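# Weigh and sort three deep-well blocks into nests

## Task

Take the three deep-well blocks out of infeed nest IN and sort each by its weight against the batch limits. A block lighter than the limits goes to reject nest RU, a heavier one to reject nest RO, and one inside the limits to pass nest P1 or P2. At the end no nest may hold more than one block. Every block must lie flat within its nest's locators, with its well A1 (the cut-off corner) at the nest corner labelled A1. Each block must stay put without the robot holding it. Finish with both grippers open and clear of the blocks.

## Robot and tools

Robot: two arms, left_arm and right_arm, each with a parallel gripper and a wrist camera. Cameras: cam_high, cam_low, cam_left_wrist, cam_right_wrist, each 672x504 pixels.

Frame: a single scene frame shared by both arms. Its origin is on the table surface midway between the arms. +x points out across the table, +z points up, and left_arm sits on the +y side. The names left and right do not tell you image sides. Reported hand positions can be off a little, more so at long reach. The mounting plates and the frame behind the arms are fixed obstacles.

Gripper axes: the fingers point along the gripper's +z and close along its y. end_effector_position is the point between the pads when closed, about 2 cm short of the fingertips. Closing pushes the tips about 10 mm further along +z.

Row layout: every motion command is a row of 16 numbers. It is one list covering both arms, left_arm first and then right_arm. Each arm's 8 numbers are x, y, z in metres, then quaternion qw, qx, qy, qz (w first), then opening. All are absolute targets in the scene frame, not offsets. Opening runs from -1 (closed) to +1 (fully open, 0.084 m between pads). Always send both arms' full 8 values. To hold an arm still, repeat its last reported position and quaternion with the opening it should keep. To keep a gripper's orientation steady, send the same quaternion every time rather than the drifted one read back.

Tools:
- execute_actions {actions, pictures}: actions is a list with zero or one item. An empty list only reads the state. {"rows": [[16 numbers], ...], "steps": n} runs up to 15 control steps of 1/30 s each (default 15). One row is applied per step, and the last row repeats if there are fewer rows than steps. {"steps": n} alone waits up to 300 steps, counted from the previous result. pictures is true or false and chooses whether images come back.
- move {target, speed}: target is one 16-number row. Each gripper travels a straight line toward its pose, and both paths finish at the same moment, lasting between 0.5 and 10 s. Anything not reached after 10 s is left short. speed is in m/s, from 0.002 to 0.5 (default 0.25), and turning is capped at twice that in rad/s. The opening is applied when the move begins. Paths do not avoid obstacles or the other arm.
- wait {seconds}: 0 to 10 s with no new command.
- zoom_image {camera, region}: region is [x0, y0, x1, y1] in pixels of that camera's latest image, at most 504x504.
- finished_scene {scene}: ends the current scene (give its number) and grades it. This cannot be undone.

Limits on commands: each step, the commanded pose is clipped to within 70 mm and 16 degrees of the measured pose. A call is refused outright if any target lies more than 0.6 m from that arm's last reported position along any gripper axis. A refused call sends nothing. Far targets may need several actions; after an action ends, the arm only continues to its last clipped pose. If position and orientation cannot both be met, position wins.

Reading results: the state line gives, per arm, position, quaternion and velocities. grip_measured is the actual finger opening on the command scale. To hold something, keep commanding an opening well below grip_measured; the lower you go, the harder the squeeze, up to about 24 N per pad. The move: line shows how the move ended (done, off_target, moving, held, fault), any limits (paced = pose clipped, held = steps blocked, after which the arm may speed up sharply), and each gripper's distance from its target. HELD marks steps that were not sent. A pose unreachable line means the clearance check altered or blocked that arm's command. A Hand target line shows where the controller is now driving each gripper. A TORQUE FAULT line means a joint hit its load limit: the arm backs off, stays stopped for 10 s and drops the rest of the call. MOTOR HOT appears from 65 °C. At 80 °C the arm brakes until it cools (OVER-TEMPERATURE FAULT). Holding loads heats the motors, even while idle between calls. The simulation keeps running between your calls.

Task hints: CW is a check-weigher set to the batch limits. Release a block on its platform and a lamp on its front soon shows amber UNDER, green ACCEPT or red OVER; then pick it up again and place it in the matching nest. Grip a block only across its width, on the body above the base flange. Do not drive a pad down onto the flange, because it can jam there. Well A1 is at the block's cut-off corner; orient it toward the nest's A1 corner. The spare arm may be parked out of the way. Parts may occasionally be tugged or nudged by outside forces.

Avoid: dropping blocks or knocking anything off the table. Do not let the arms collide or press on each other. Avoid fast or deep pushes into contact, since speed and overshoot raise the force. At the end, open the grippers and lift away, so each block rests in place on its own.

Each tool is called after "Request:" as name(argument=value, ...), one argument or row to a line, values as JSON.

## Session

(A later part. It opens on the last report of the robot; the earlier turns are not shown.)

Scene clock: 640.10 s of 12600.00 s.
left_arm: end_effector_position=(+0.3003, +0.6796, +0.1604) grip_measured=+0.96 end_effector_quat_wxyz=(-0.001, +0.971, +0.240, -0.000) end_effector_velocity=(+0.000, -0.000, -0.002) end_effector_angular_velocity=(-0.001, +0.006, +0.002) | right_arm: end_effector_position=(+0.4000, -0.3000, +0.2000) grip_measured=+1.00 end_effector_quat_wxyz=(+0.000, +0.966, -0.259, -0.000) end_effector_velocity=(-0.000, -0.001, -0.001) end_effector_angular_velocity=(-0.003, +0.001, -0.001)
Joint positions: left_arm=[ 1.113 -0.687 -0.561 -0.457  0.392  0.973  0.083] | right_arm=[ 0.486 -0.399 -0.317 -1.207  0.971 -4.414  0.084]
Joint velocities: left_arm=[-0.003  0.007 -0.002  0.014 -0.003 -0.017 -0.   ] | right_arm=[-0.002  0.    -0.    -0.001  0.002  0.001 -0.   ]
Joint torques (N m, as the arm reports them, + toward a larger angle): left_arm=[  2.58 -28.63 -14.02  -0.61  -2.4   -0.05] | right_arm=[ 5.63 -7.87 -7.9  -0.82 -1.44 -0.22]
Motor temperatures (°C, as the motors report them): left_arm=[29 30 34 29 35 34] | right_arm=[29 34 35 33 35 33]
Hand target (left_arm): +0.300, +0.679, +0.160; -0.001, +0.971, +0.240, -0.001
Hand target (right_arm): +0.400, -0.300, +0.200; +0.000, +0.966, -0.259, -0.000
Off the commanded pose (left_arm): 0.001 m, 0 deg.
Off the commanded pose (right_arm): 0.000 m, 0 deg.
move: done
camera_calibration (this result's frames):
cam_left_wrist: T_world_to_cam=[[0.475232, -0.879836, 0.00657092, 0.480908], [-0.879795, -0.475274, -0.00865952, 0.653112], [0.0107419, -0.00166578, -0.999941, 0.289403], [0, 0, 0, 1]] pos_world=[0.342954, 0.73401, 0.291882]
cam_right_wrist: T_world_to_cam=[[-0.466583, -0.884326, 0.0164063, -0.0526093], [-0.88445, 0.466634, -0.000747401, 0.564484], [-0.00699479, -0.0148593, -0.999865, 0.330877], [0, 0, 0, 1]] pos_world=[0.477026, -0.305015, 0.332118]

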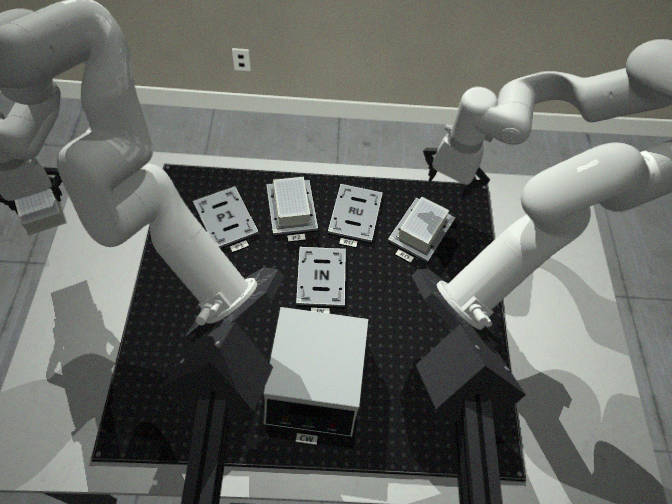

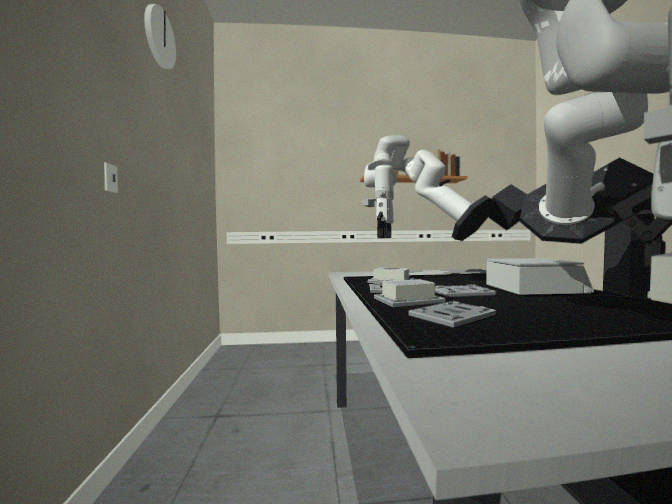

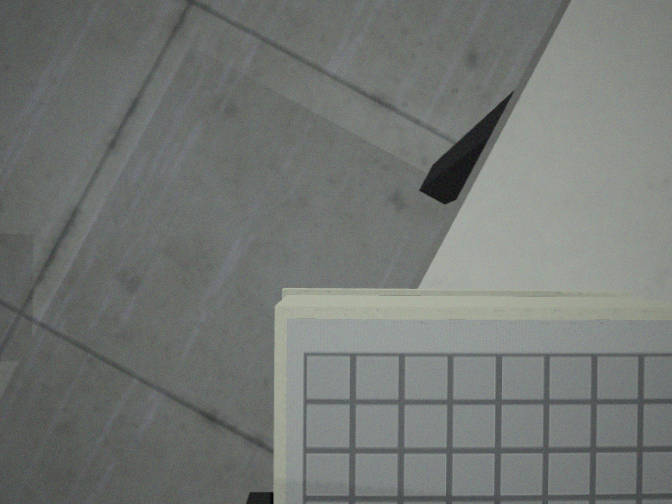

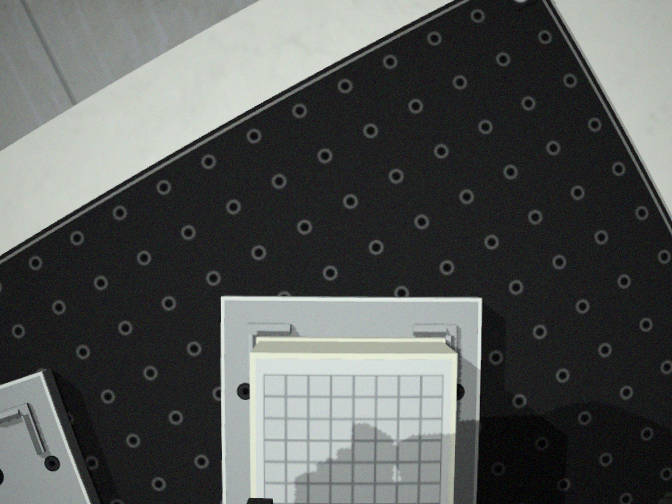

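Request:
move(
  target=[0.46,0.52,0.2,0,0.9703,0.2419,0,0.1,0.4,-0.3,0.2,0,0.9659,-0.2588,0,1],
  speed=0.1,
)

Request:
move(
  target=[0.3838,0.2672,0.13,0,0.9679,0.2512,0,0.1,0.4,-0.3,0.2,0,0.9659,-0.2588,0,1],
  speed=0.1,
)

Request:
move(
  target=[0.3838,0.2672,0.08,0,0.9679,0.2512,0,0.1,0.4,-0.3,0.2,0,0.9659,-0.2588,0,1],
  speed=0.04,
)

Scene clock: 656.20 s of 12600.00 s.
left_arm: end_effector_position=(+0.4594, +0.5204, +0.2005) grip_measured=+0.96 end_effector_quat_wxyz=(-0.001, +0.970, +0.242, +0.000) end_effector_velocity=(+0.001, -0.001, -0.000) end_effector_angular_velocity=(+0.006, +0.006, +0.002) | right_arm: end_effector_position=(+0.4000, -0.3000, +0.2000) grip_measured=+1.00 end_effector_quat_wxyz=(+0.000, +0.966, -0.259, +0.000) end_effector_velocity=(+0.000, +0.000, +0.000) end_effector_angular_velocity=(-0.000, -0.001, +0.001)
Joint positions: left_arm=[ 0.449 -0.796 -0.546  0.658  0.59  -0.45   0.083] | right_arm=[ 0.486 -0.399 -0.317 -1.207  0.971 -4.414  0.084]
Joint velocities: left_arm=[-0.012  0.006 -0.006  0.022  0.013 -0.028  0.   ] | right_arm=[ 0.001  0.     0.    -0.001  0.     0.    -0.   ]
Joint torques (N m, as the arm reports them, + toward a larger angle): left_arm=[ -1.18 -25.54 -14.64  -0.55  -2.31   0.15] | right_arm=[ 4.6  -8.01 -7.73 -1.14 -0.99  0.12]
Motor temperatures (°C, as the motors report them): left_arm=[29 31 35 29 35 34] | right_arm=[29 34 35 33 35 33]
Hand target (left_arm): +0.460, +0.520, +0.201; -0.001, +0.970, +0.241, +0.000
Hand target (right_arm): +0.400, -0.300, +0.200; +0.000, +0.966, -0.259, -0.000
Off the commanded pose (left_arm): 0.001 m, 0 deg.
Off the commanded pose (right_arm): 0.000 m, 0 deg.
After step 90, 10.33 s passed at rest.
move: done
camera_calibration (this result's frames):
cam_left_wrist: T_world_to_cam=[[0.477222, -0.87876, 0.00636391, 0.263556], [-0.878701, -0.477264, -0.0101618, 0.718556], [0.011967, -0.000742561, -0.999928, 0.326456], [0, 0, 0, 1]] pos_world=[0.501715, 0.574786, 0.332057]
cam_right_wrist: T_world_to_cam=[[-0.466583, -0.884325, 0.0164062, -0.0526092], [-0.88445, 0.466634, -0.000747667, 0.564484], [-0.0069945, -0.0148593, -0.999865, 0.330877], [0, 0, 0, 1]] pos_world=[0.477026, -0.305015, 0.332118]

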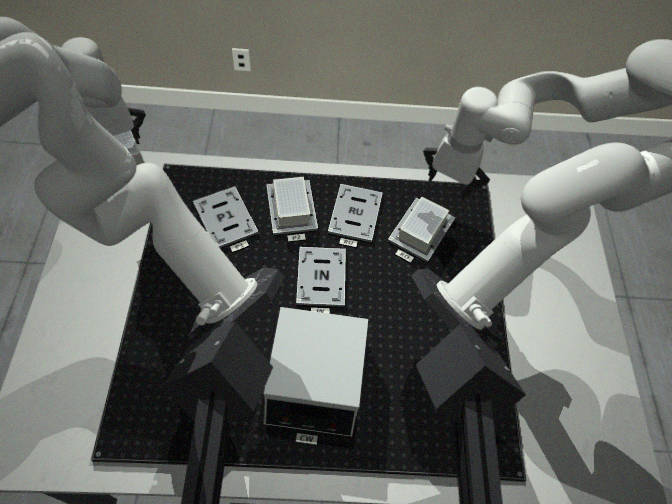

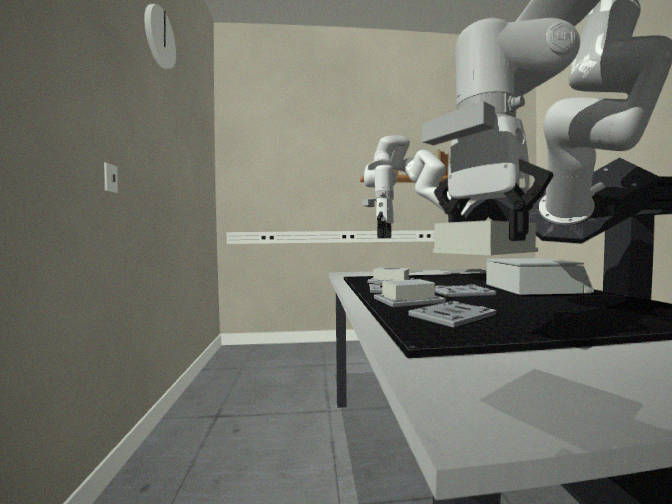

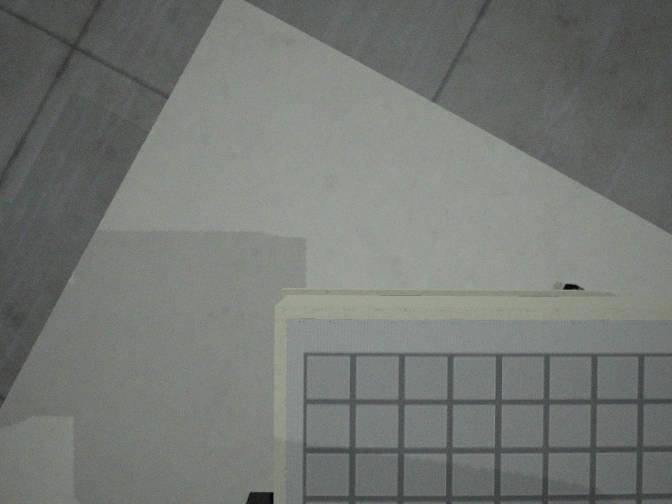

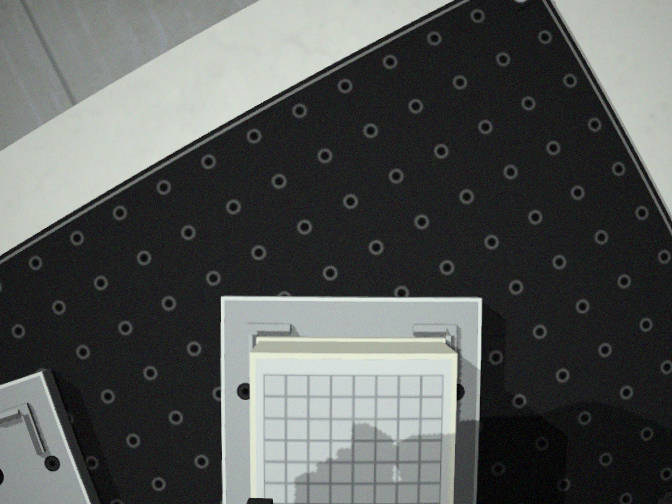

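Scene clock: 659.43 s of 12600.00 s.
left_arm: end_effector_position=(+0.3836, +0.2678, +0.1308) grip_measured=+0.96 end_effector_quat_wxyz=(+0.000, +0.968, +0.251, +0.001) end_effector_velocity=(-0.000, -0.002, -0.001) end_effector_angular_velocity=(+0.005, -0.002, +0.001) | right_arm: end_effector_position=(+0.4000, -0.3000, +0.2000) grip_measured=+1.00 end_effector_quat_wxyz=(-0.000, +0.966, -0.259, +0.000) end_effector_velocity=(+0.000, +0.001, +0.000) end_effector_angular_velocity=(+0.002, -0.001, +0.001)
Joint positions: left_arm=[-0.038 -0.421 -0.29   1.496  0.685 -1.781  0.083] | right_arm=[ 0.486 -0.399 -0.317 -1.207  0.971 -4.414  0.084]
Joint velocities: left_arm=[-0.008  0.014 -0.003  0.012  0.009 -0.021 -0.   ] | right_arm=[ 0.002  0.    -0.     0.    -0.001 -0.    -0.   ]
Joint torques (N m, as the arm reports them, + toward a larger angle): left_arm=[ -5.3  -17.01  -5.6   -0.53  -2.15   0.14] | right_arm=[ 5.5  -7.5  -7.69 -1.27 -1.22 -0.42]
Motor temperatures (°C, as the motors report them): left_arm=[29 31 35 29 35 34] | right_arm=[29 34 35 33 35 33]
Hand target (left_arm): +0.383, +0.268, +0.131; -0.000, +0.968, +0.251, +0.001
Hand target (right_arm): +0.400, -0.300, +0.200; -0.000, +0.966, -0.259, +0.000
Off the commanded pose (left_arm): 0.001 m, 0 deg.
Off the commanded pose (right_arm): 0.000 m, 0 deg.
move: done
camera_calibration (this result's frames):
cam_left_wrist: T_world_to_cam=[[0.494426, -0.869174, 0.00888484, 0.0687027], [-0.869107, -0.494501, -0.0110731, 0.531813], [0.014018, -0.00224706, -0.999899, 0.257055], [0, 0, 0, 1]] pos_world=[0.42463, 0.323274, 0.262308]
cam_right_wrist: T_world_to_cam=[[-0.466583, -0.884325, 0.016406, -0.052609], [-0.88445, 0.466635, -0.000747503, 0.564484], [-0.00699459, -0.0148591, -0.999865, 0.330877], [0, 0, 0, 1]] pos_world=[0.477026, -0.305015, 0.332118]

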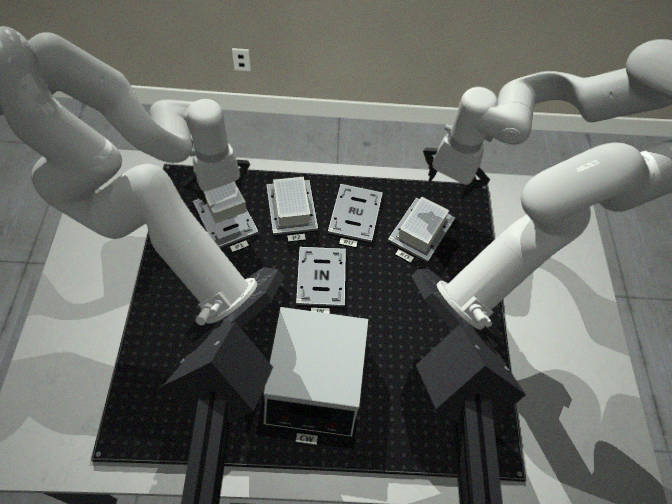

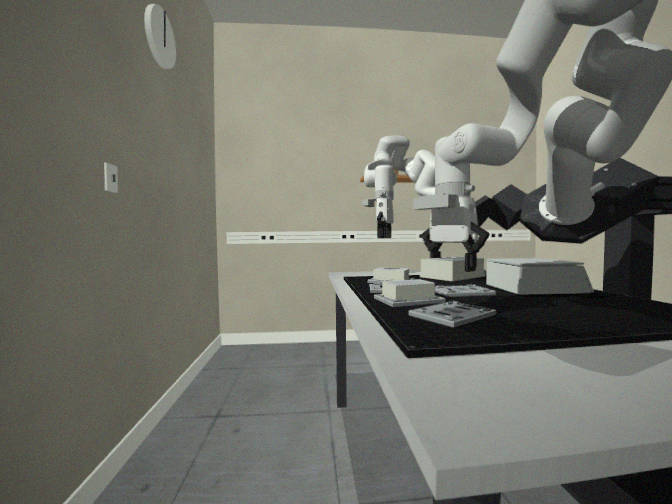

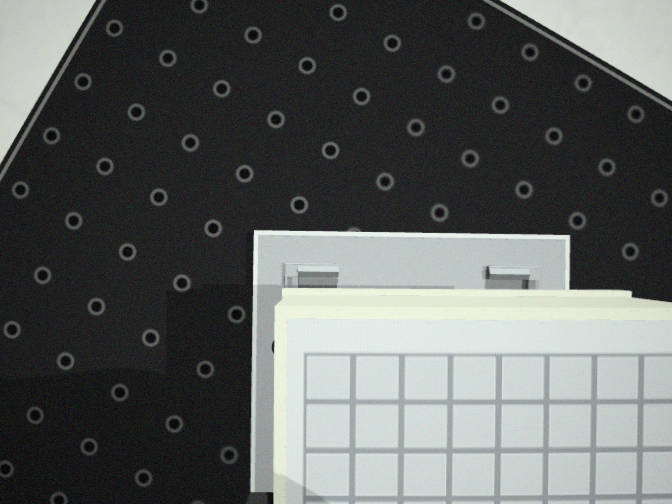

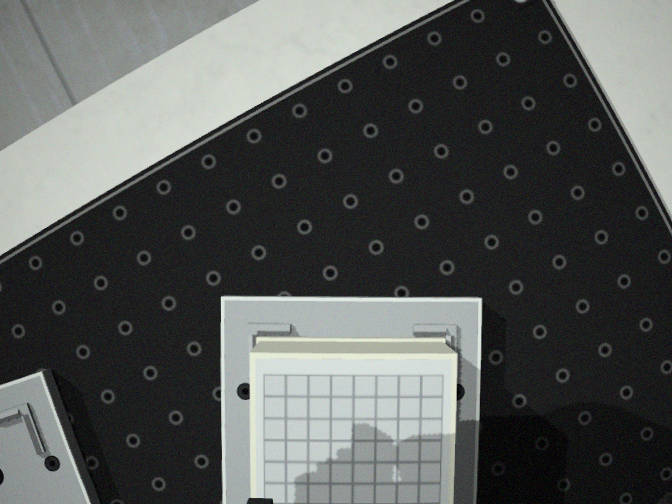

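Scene clock: 661.10 s of 12600.00 s.
left_arm: end_effector_position=(+0.3838, +0.2670, +0.0803) grip_measured=+0.96 end_effector_quat_wxyz=(+0.000, +0.968, +0.251, -0.000) end_effector_velocity=(-0.000, +0.000, -0.002) end_effector_angular_velocity=(+0.001, -0.001, -0.000) | right_arm: end_effector_position=(+0.4000, -0.3000, +0.2000) grip_measured=+1.00 end_effector_quat_wxyz=(+0.000, +0.966, -0.259, -0.000) end_effector_velocity=(-0.000, -0.000, -0.000) end_effector_angular_velocity=(-0.001, +0.002, -0.002)
Joint positions: left_arm=[ 0.086 -0.2   -0.397  1.745  0.614 -1.97   0.083] | right_arm=[ 0.486 -0.399 -0.317 -1.207  0.971 -4.414  0.084]
Joint velocities: left_arm=[ 0.004  0.007 -0.004  0.011 -0.    -0.008 -0.   ] | right_arm=[-0.002 -0.     0.     0.    -0.     0.    -0.   ]
Joint torques (N m, as the arm reports them, + toward a larger angle): left_arm=[ -6.43 -20.44  -2.51  -0.31  -2.25  -0.16] | right_arm=[ 5.84 -7.07 -8.17 -0.79 -1.26  0.07]
Motor temperatures (°C, as the motors report them): left_arm=[29 31 35 29 35 34] | right_arm=[29 34 35 33 35 33]
Hand target (left_arm): +0.384, +0.267, +0.080; +0.000, +0.968, +0.251, -0.000
Hand target (right_arm): +0.400, -0.300, +0.200; -0.000, +0.966, -0.259, -0.000
Off the commanded pose (left_arm): 0.000 m, 0 deg.
Off the commanded pose (right_arm): 0.000 m, 0 deg.
move: done
camera_calibration (this result's frames):
cam_left_wrist: T_world_to_cam=[[0.494715, -0.869013, 0.00862937, 0.0682382], [-0.868974, -0.49478, -0.00878238, 0.530892], [0.0119016, -0.00315393, -0.999924, 0.207611], [0, 0, 0, 1]] pos_world=[0.425102, 0.322629, 0.211669]
cam_right_wrist: T_world_to_cam=[[-0.466583, -0.884326, 0.0164063, -0.0526093], [-0.88445, 0.466634, -0.000747452, 0.564484], [-0.00699477, -0.0148593, -0.999865, 0.330877], [0, 0, 0, 1]] pos_world=[0.477026, -0.305015, 0.332118]

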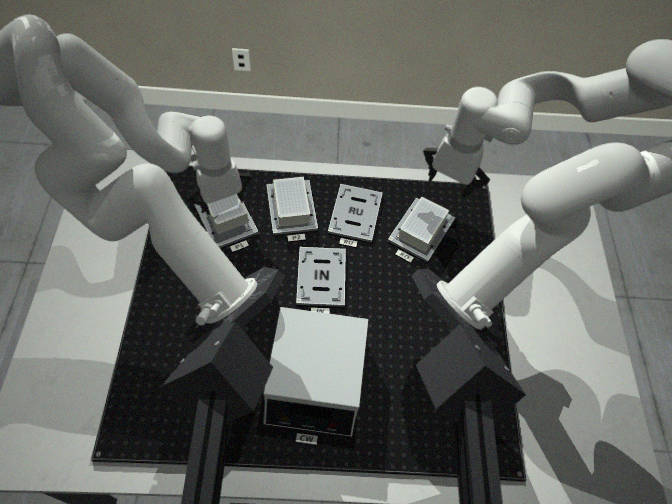

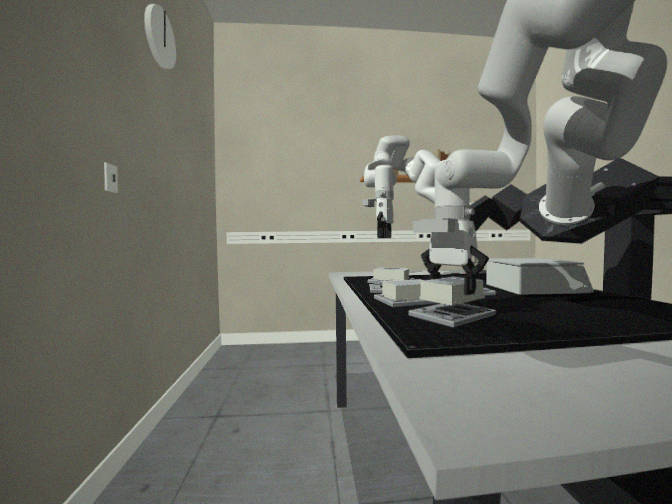

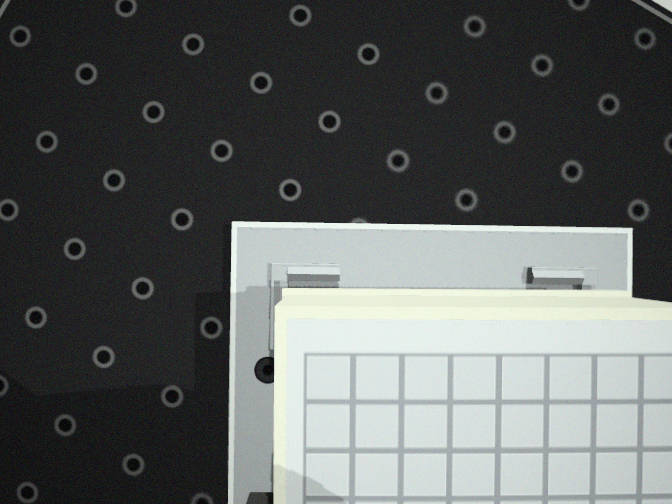

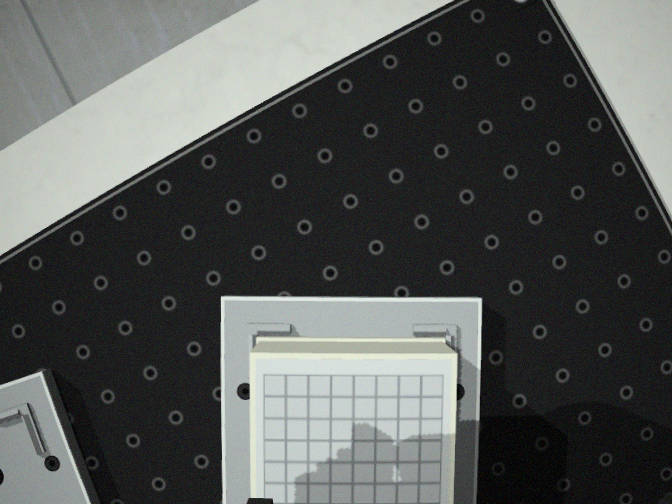

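Request:
move(
  target=[0.3833,0.2681,0.066,0,0.9686,0.2487,0,0.1,0.4,-0.3,0.2,0,0.9659,-0.2588,0,1],
  speed=0.015,
)

Request:
move(
  target=[0.3833,0.2681,0.0525,0,0.9686,0.2487,0,0.1,0.4,-0.3,0.2,0,0.9659,-0.2588,0,1],
  speed=0.007,
)

Scene clock: 672.30 s of 12600.00 s.
left_arm: end_effector_position=(+0.3833, +0.2680, +0.0662) grip_measured=+0.96 end_effector_quat_wxyz=(+0.000, +0.969, +0.249, -0.000) end_effector_velocity=(+0.001, -0.000, -0.001) end_effector_angular_velocity=(-0.001, -0.002, -0.001) | right_arm: end_effector_position=(+0.4000, -0.3000, +0.2000) grip_measured=+1.00 end_effector_quat_wxyz=(-0.000, +0.966, -0.259, +0.000) end_effector_velocity=(-0.000, -0.000, -0.000) end_effector_angular_velocity=(+0.000, +0.002, -0.002)
Joint positions: left_arm=[ 0.117 -0.145 -0.429  1.81   0.603 -2.013  0.083] | right_arm=[ 0.486 -0.399 -0.317 -1.207  0.971 -4.414  0.084]
Joint velocities: left_arm=[ 0.003  0.006 -0.004  0.009 -0.002 -0.006 -0.   ] | right_arm=[-0.002  0.    -0.     0.001 -0.001  0.001  0.   ]
Joint torques (N m, as the arm reports them, + toward a larger angle): left_arm=[ -6.86 -21.04  -1.94  -0.26  -2.29   0.08] | right_arm=[ 5.55 -8.04 -7.91 -0.8  -1.36 -0.3 ]
Motor temperatures (°C, as the motors report them): left_arm=[29 30 34 29 35 34] | right_arm=[29 34 35 33 35 33]
Hand target (left_arm): +0.383, +0.268, +0.066; +0.000, +0.969, +0.249, -0.000
Hand target (right_arm): +0.400, -0.300, +0.200; -0.000, +0.966, -0.259, -0.000
Off the commanded pose (left_arm): 0.000 m, 0 deg.
Off the commanded pose (right_arm): 0.000 m, 0 deg.
After step 90, 6.97 s passed at rest.
move: done
camera_calibration (this result's frames):
cam_left_wrist: T_world_to_cam=[[0.490214, -0.871563, 0.00824389, 0.0719305], [-0.871521, -0.490276, -0.00895713, 0.530585], [0.0118485, -0.00279382, -0.999926, 0.19346], [0, 0, 0, 1]] pos_world=[0.424863, 0.323365, 0.197605]
cam_right_wrist: T_world_to_cam=[[-0.466583, -0.884325, 0.0164061, -0.0526091], [-0.88445, 0.466635, -0.00074751, 0.564484], [-0.00699462, -0.0148592, -0.999865, 0.330877], [0, 0, 0, 1]] pos_world=[0.477026, -0.305015, 0.332118]

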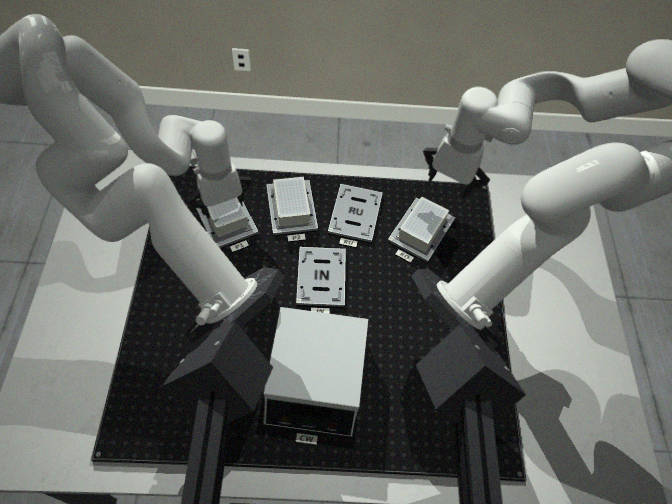

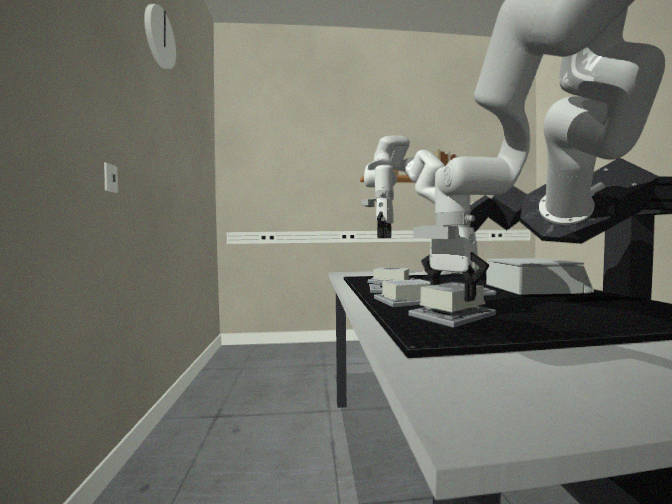

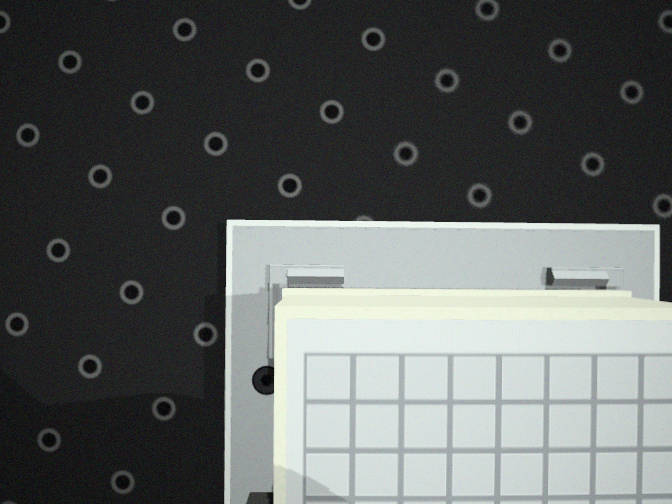

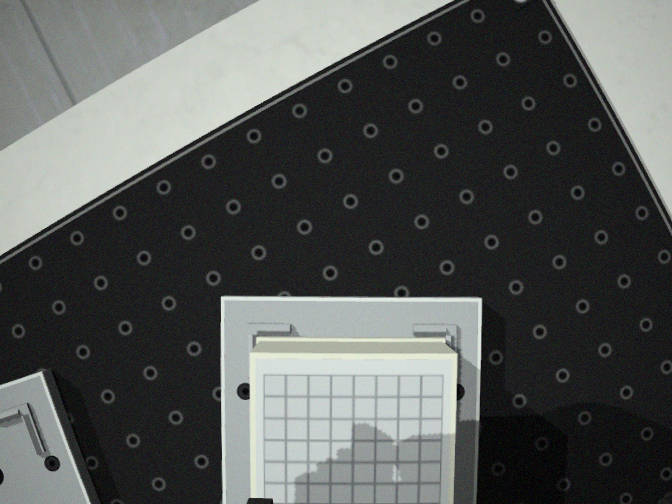

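Scene clock: 674.47 s of 12600.00 s.
left_arm: end_effector_position=(+0.3834, +0.2679, +0.0527) grip_measured=+0.96 end_effector_quat_wxyz=(+0.000, +0.969, +0.249, +0.000) end_effector_velocity=(-0.000, +0.000, -0.002) end_effector_angular_velocity=(+0.001, +0.000, +0.001) | right_arm: end_effector_position=(+0.4000, -0.3000, +0.2000) grip_measured=+1.00 end_effector_quat_wxyz=(+0.000, +0.966, -0.259, +0.000) end_effector_velocity=(-0.000, -0.000, -0.000) end_effector_angular_velocity=(-0.001, +0.001, +0.002)
Joint positions: left_arm=[ 0.141 -0.09  -0.462  1.867  0.596 -2.057  0.083] | right_arm=[ 0.486 -0.399 -0.317 -1.207  0.971 -4.414  0.084]
Joint velocities: left_arm=[ 0.003  0.006 -0.004  0.007  0.001 -0.006  0.   ] | right_arm=[-0.     0.    -0.     0.002  0.001 -0.002 -0.   ]
Joint torques (N m, as the arm reports them, + toward a larger angle): left_arm=[ -5.96 -21.94  -1.02  -0.62  -1.58  -0.04] | right_arm=[ 5.36 -8.19 -7.87 -1.1  -1.31 -0.27]
Motor temperatures (°C, as the motors report them): left_arm=[29 30 34 29 35 34] | right_arm=[29 34 35 33 35 33]
Hand target (left_arm): +0.383, +0.268, +0.053; +0.000, +0.969, +0.249, -0.000
Hand target (right_arm): +0.400, -0.300, +0.200; -0.000, +0.966, -0.259, -0.000
Off the commanded pose (left_arm): 0.000 m, 0 deg.
Off the commanded pose (right_arm): 0.000 m, 0 deg.
move: done
camera_calibration (this result's frames):
cam_left_wrist: T_world_to_cam=[[0.489968, -0.871698, 0.00864532, 0.0720151], [-0.871657, -0.490034, -0.00897814, 0.530444], [0.0120627, -0.00313676, -0.999922, 0.180015], [0, 0, 0, 1]] pos_world=[0.424909, 0.323276, 0.18414]
cam_right_wrist: T_world_to_cam=[[-0.466583, -0.884325, 0.0164062, -0.0526092], [-0.88445, 0.466635, -0.00074751, 0.564484], [-0.00699467, -0.0148593, -0.999865, 0.330877], [0, 0, 0, 1]] pos_world=[0.477026, -0.305015, 0.332118]

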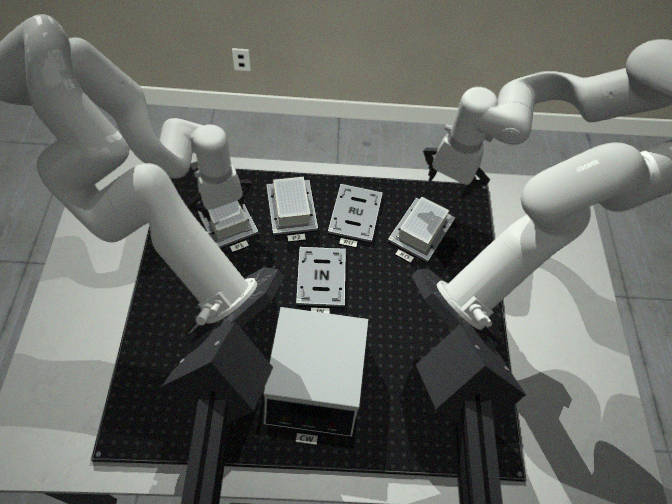

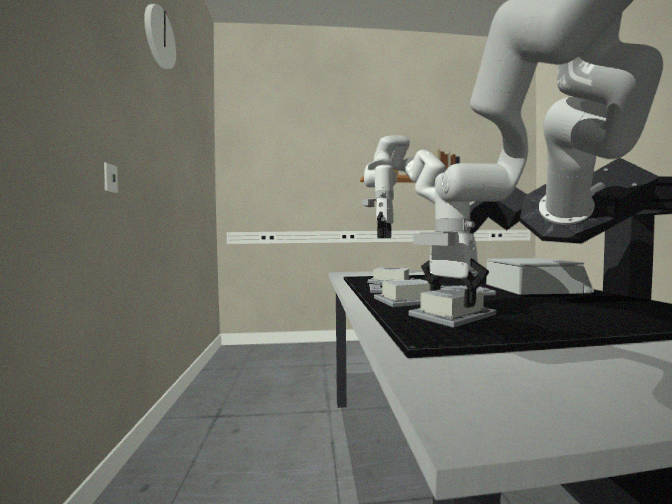

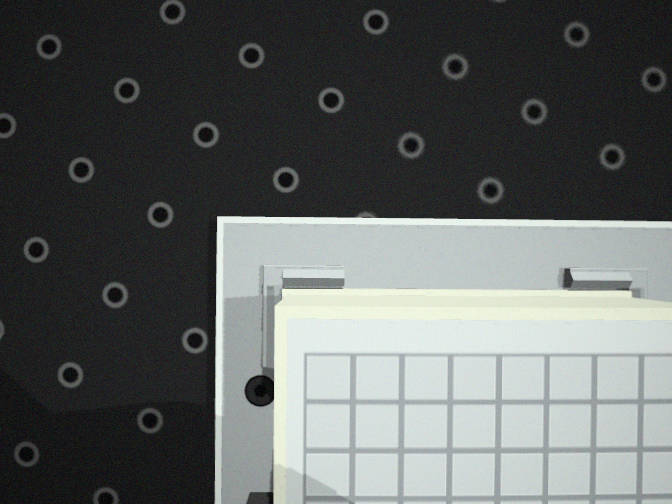

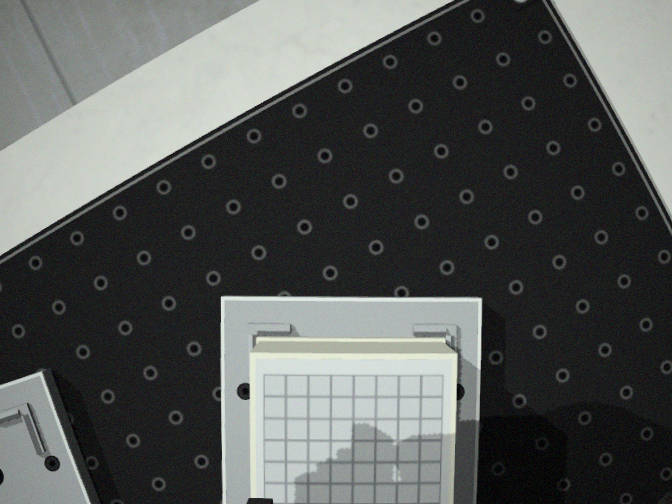

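Inside, brushing the left locator; nudge right 0.4 mm, lower a bit, release.

Request:
move(
  target=[0.3835,0.2677,0.0518,0,0.9686,0.2487,0,0.1,0.4,-0.3,0.2,0,0.9659,-0.2588,0,1],
  speed=0.003,
)

Request:
move(
  target=[0.3835,0.2677,0.0518,0,0.9686,0.2487,0,1,0.4,-0.3,0.2,0,0.9659,-0.2588,0,1],
  speed=0.003,
)

Request:
move(
  target=[0.3835,0.2677,0.15,0,0.9686,0.2487,0,1,0.4,-0.3,0.2,0,0.9659,-0.2588,0,1],
  speed=0.04,
)

Scene clock: 685.03 s of 12600.00 s.
left_arm: end_effector_position=(+0.3835, +0.2679, +0.0519) grip_measured=+0.96 end_effector_quat_wxyz=(-0.000, +0.969, +0.249, +0.000) end_effector_velocity=(-0.000, +0.001, -0.001) end_effector_angular_velocity=(+0.002, +0.001, +0.002) | right_arm: end_effector_position=(+0.4000, -0.3000, +0.2000) grip_measured=+1.00 end_effector_quat_wxyz=(-0.000, +0.966, -0.259, -0.000) end_effector_velocity=(+0.000, -0.000, -0.000) end_effector_angular_velocity=(+0.000, -0.000, -0.001)
Joint positions: left_arm=[ 0.142 -0.086 -0.464  1.869  0.597 -2.06   0.083] | right_arm=[ 0.486 -0.399 -0.317 -1.207  0.971 -4.414  0.084]
Joint velocities: left_arm=[ 0.002  0.001 -0.001  0.002  0.001 -0.002  0.   ] | right_arm=[-0.002 -0.    -0.    -0.001 -0.001  0.    -0.   ]
Joint torques (N m, as the arm reports them, + toward a larger angle): left_arm=[ -5.35 -19.27  -1.45  -0.39  -1.36  -0.09] | right_arm=[ 6.06 -7.56 -7.72 -0.75 -1.08 -0.1 ]
Motor temperatures (°C, as the motors report them): left_arm=[29 30 33 29 35 34] | right_arm=[29 34 35 33 35 33]
Hand target (left_arm): +0.384, +0.268, +0.052; +0.000, +0.969, +0.249, -0.000
Hand target (right_arm): +0.400, -0.300, +0.200; +0.000, +0.966, -0.259, -0.000
Off the commanded pose (left_arm): 0.000 m, 0 deg.
Off the commanded pose (right_arm): 0.000 m, 0 deg.
After step 90, 6.87 s passed at rest.
move: done
camera_calibration (this result's frames):
cam_left_wrist: T_world_to_cam=[[0.490597, -0.871351, 0.00785977, 0.0716566], [-0.871304, -0.490655, -0.00929459, 0.530562], [0.0119553, -0.00228835, -0.999926, 0.179019], [0, 0, 0, 1]] pos_world=[0.424986, 0.32317, 0.183374]
cam_right_wrist: T_world_to_cam=[[-0.466583, -0.884325, 0.0164061, -0.0526091], [-0.88445, 0.466635, -0.000747451, 0.564484], [-0.00699467, -0.0148591, -0.999865, 0.330877], [0, 0, 0, 1]] pos_world=[0.477026, -0.305015, 0.332118]

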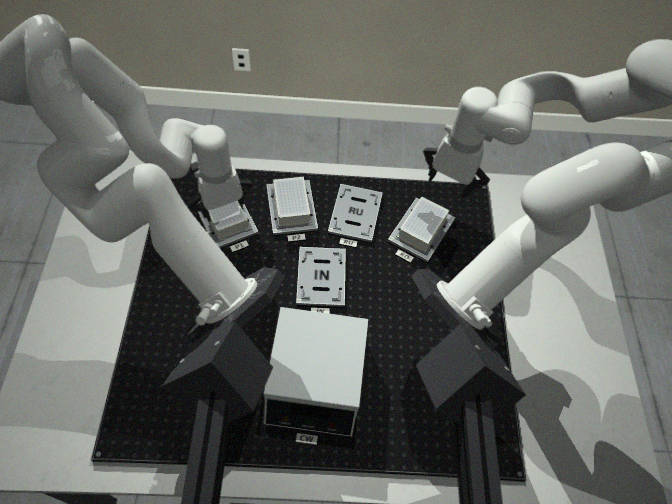

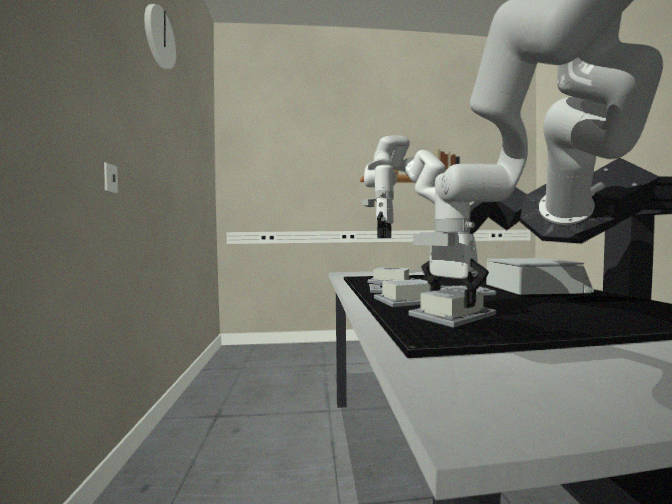

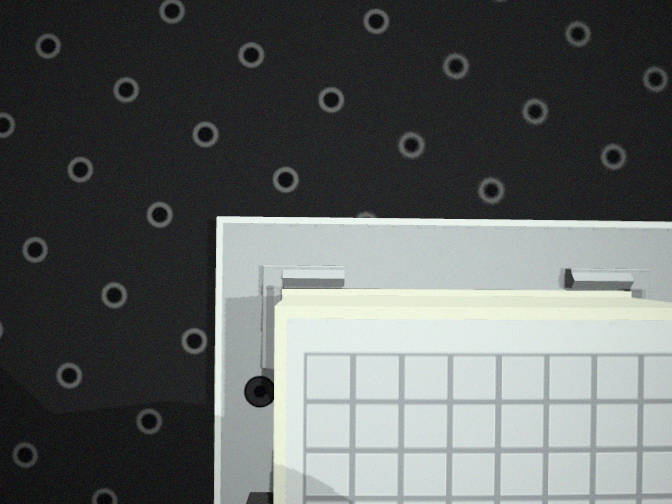

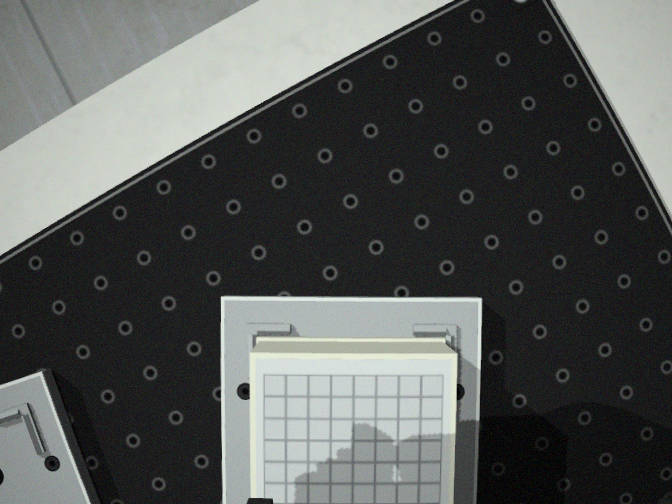

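Scene clock: 685.73 s of 12600.00 s.
left_arm: end_effector_position=(+0.3835, +0.2678, +0.0518) grip_measured=+1.00 end_effector_quat_wxyz=(-0.000, +0.969, +0.249, -0.000) end_effector_velocity=(+0.000, -0.001, +0.000) end_effector_angular_velocity=(-0.003, -0.001, -0.001) | right_arm: end_effector_position=(+0.4000, -0.3000, +0.2000) grip_measured=+1.00 end_effector_quat_wxyz=(+0.000, +0.966, -0.259, +0.000) end_effector_velocity=(-0.000, +0.001, +0.000) end_effector_angular_velocity=(+0.003, +0.000, +0.001)
Joint positions: left_arm=[ 0.142 -0.085 -0.464  1.87   0.597 -2.06   0.084] | right_arm=[ 0.486 -0.399 -0.317 -1.207  0.971 -4.414  0.084]
Joint velocities: left_arm=[-0.001 -0.    -0.     0.    -0.003  0.     0.   ] | right_arm=[ 0.001 -0.     0.     0.002 -0.001 -0.001 -0.   ]
Joint torques (N m, as the arm reports them, + toward a larger angle): left_arm=[ -6.84 -21.28  -1.22  -0.47  -2.04   0.11] | right_arm=[ 5.   -7.92 -7.85 -1.01 -1.27 -0.19]
Motor temperatures (°C, as the motors report them): left_arm=[29 30 33 29 35 34] | right_arm=[29 34 35 33 35 33]
Hand target (left_arm): +0.383, +0.268, +0.052; +0.000, +0.969, +0.249, +0.000
Hand target (right_arm): +0.400, -0.300, +0.200; -0.000, +0.966, -0.259, -0.000
Off the commanded pose (left_arm): 0.000 m, 0 deg.
Off the commanded pose (right_arm): 0.000 m, 0 deg.
move: done
camera_calibration (this result's frames):
cam_left_wrist: T_world_to_cam=[[0.490233, -0.871555, 0.00795573, 0.071735], [-0.871512, -0.490291, -0.00903883, 0.530441], [0.0117785, -0.00250238, -0.999928, 0.178995], [0, 0, 0, 1]] pos_world=[0.42501, 0.323039, 0.183206]
cam_right_wrist: T_world_to_cam=[[-0.466583, -0.884325, 0.0164062, -0.0526091], [-0.88445, 0.466635, -0.000747547, 0.564484], [-0.00699462, -0.0148592, -0.999865, 0.330877], [0, 0, 0, 1]] pos_world=[0.477026, -0.305015, 0.332118]

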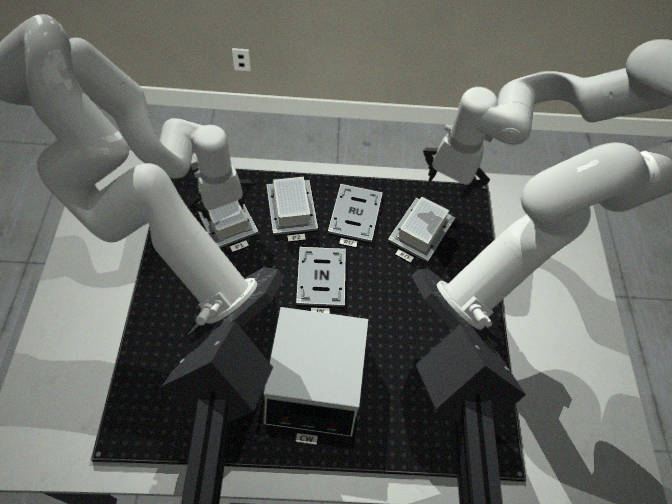

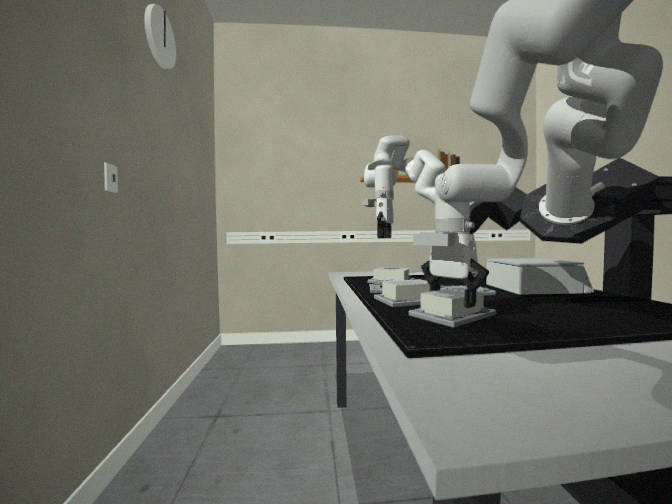

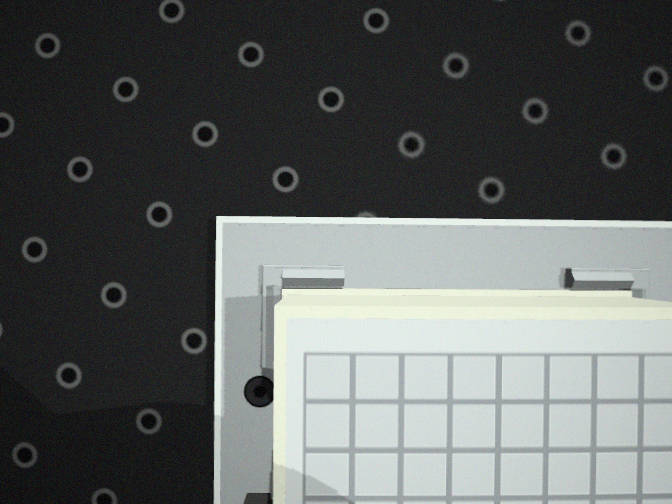

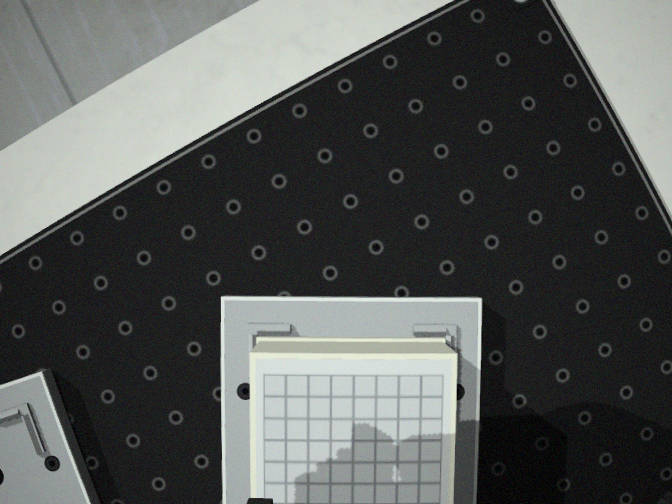

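Scene clock: 688.60 s of 12600.00 s.
left_arm: end_effector_position=(+0.3834, +0.2680, +0.1497) grip_measured=+1.00 end_effector_quat_wxyz=(-0.000, +0.969, +0.249, +0.000) end_effector_velocity=(-0.000, +0.001, +0.002) end_effector_angular_velocity=(+0.001, +0.002, +0.000) | right_arm: end_effector_position=(+0.4000, -0.3000, +0.2000) grip_measured=+1.00 end_effector_quat_wxyz=(+0.000, +0.966, -0.259, -0.000) end_effector_velocity=(-0.000, -0.001, -0.000) end_effector_angular_velocity=(-0.002, -0.000, +0.001)
Joint positions: left_arm=[-0.1   -0.502 -0.26   1.395  0.734 -1.704  0.084] | right_arm=[ 0.486 -0.399 -0.317 -1.207  0.971 -4.414  0.084]
Joint velocities: left_arm=[-0.006 -0.008  0.003 -0.012  0.007  0.009  0.   ] | right_arm=[-0.001  0.     0.    -0.002  0.002 -0.001 -0.   ]
Joint torques (N m, as the arm reports them, + toward a larger angle): left_arm=[ -4.49 -15.09  -6.8   -0.41  -2.28   0.19] | right_arm=[ 5.52 -7.18 -8.04 -0.94 -1.44 -0.12]
Motor temperatures (°C, as the motors report them): left_arm=[29 30 33 29 35 34] | right_arm=[29 34 35 33 35 33]
Hand target (left_arm): +0.383, +0.268, +0.150; -0.000, +0.969, +0.249, +0.000
Hand target (right_arm): +0.400, -0.300, +0.200; -0.000, +0.966, -0.259, -0.000
Off the commanded pose (left_arm): 0.000 m, 0 deg.
Off the commanded pose (right_arm): 0.000 m, 0 deg.
move: done
camera_calibration (this result's frames):
cam_left_wrist: T_world_to_cam=[[0.490097, -0.871636, 0.00738302, 0.0713492], [-0.871586, -0.49015, -0.00950653, 0.531461], [0.011905, -0.00177581, -0.999928, 0.27665], [0, 0, 0, 1]] pos_world=[0.424953, 0.323177, 0.281156]
cam_right_wrist: T_world_to_cam=[[-0.466583, -0.884325, 0.0164063, -0.0526092], [-0.88445, 0.466635, -0.000747437, 0.564484], [-0.00699477, -0.0148593, -0.999865, 0.330877], [0, 0, 0, 1]] pos_world=[0.477026, -0.305015, 0.332118]

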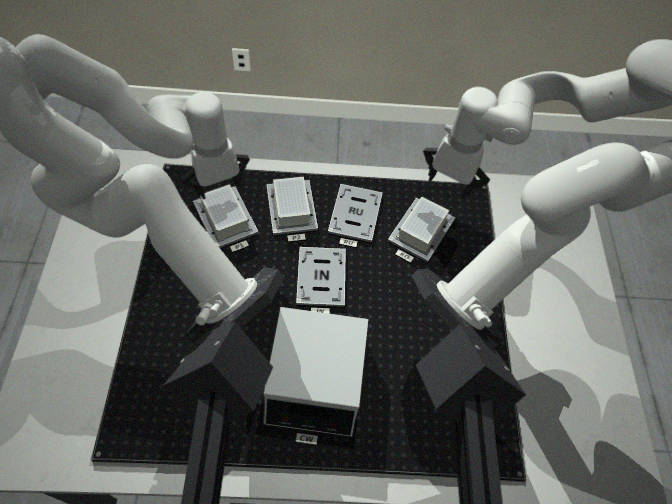

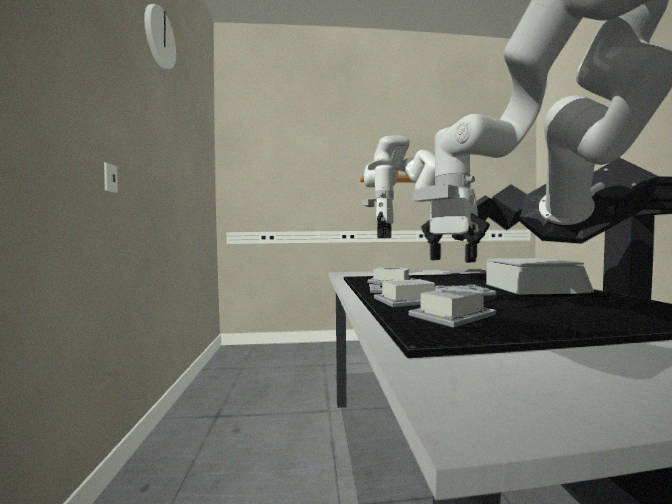

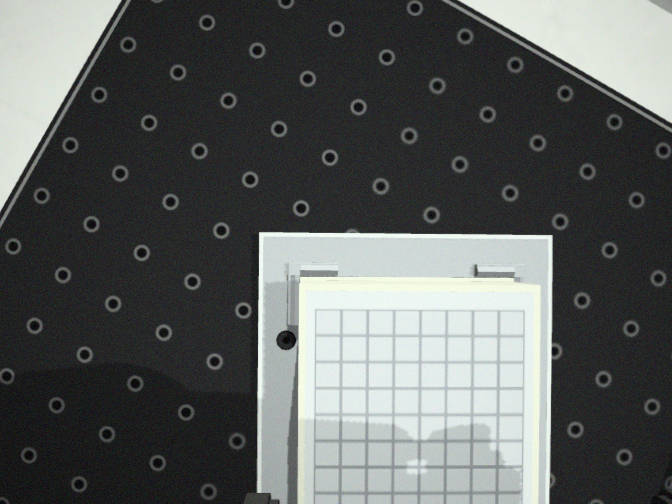

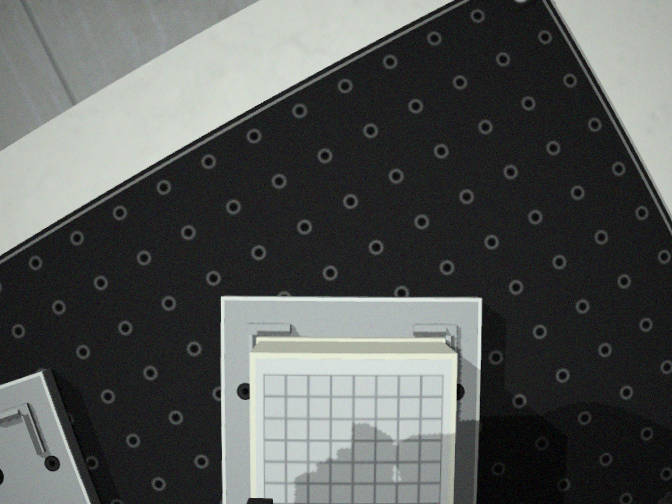

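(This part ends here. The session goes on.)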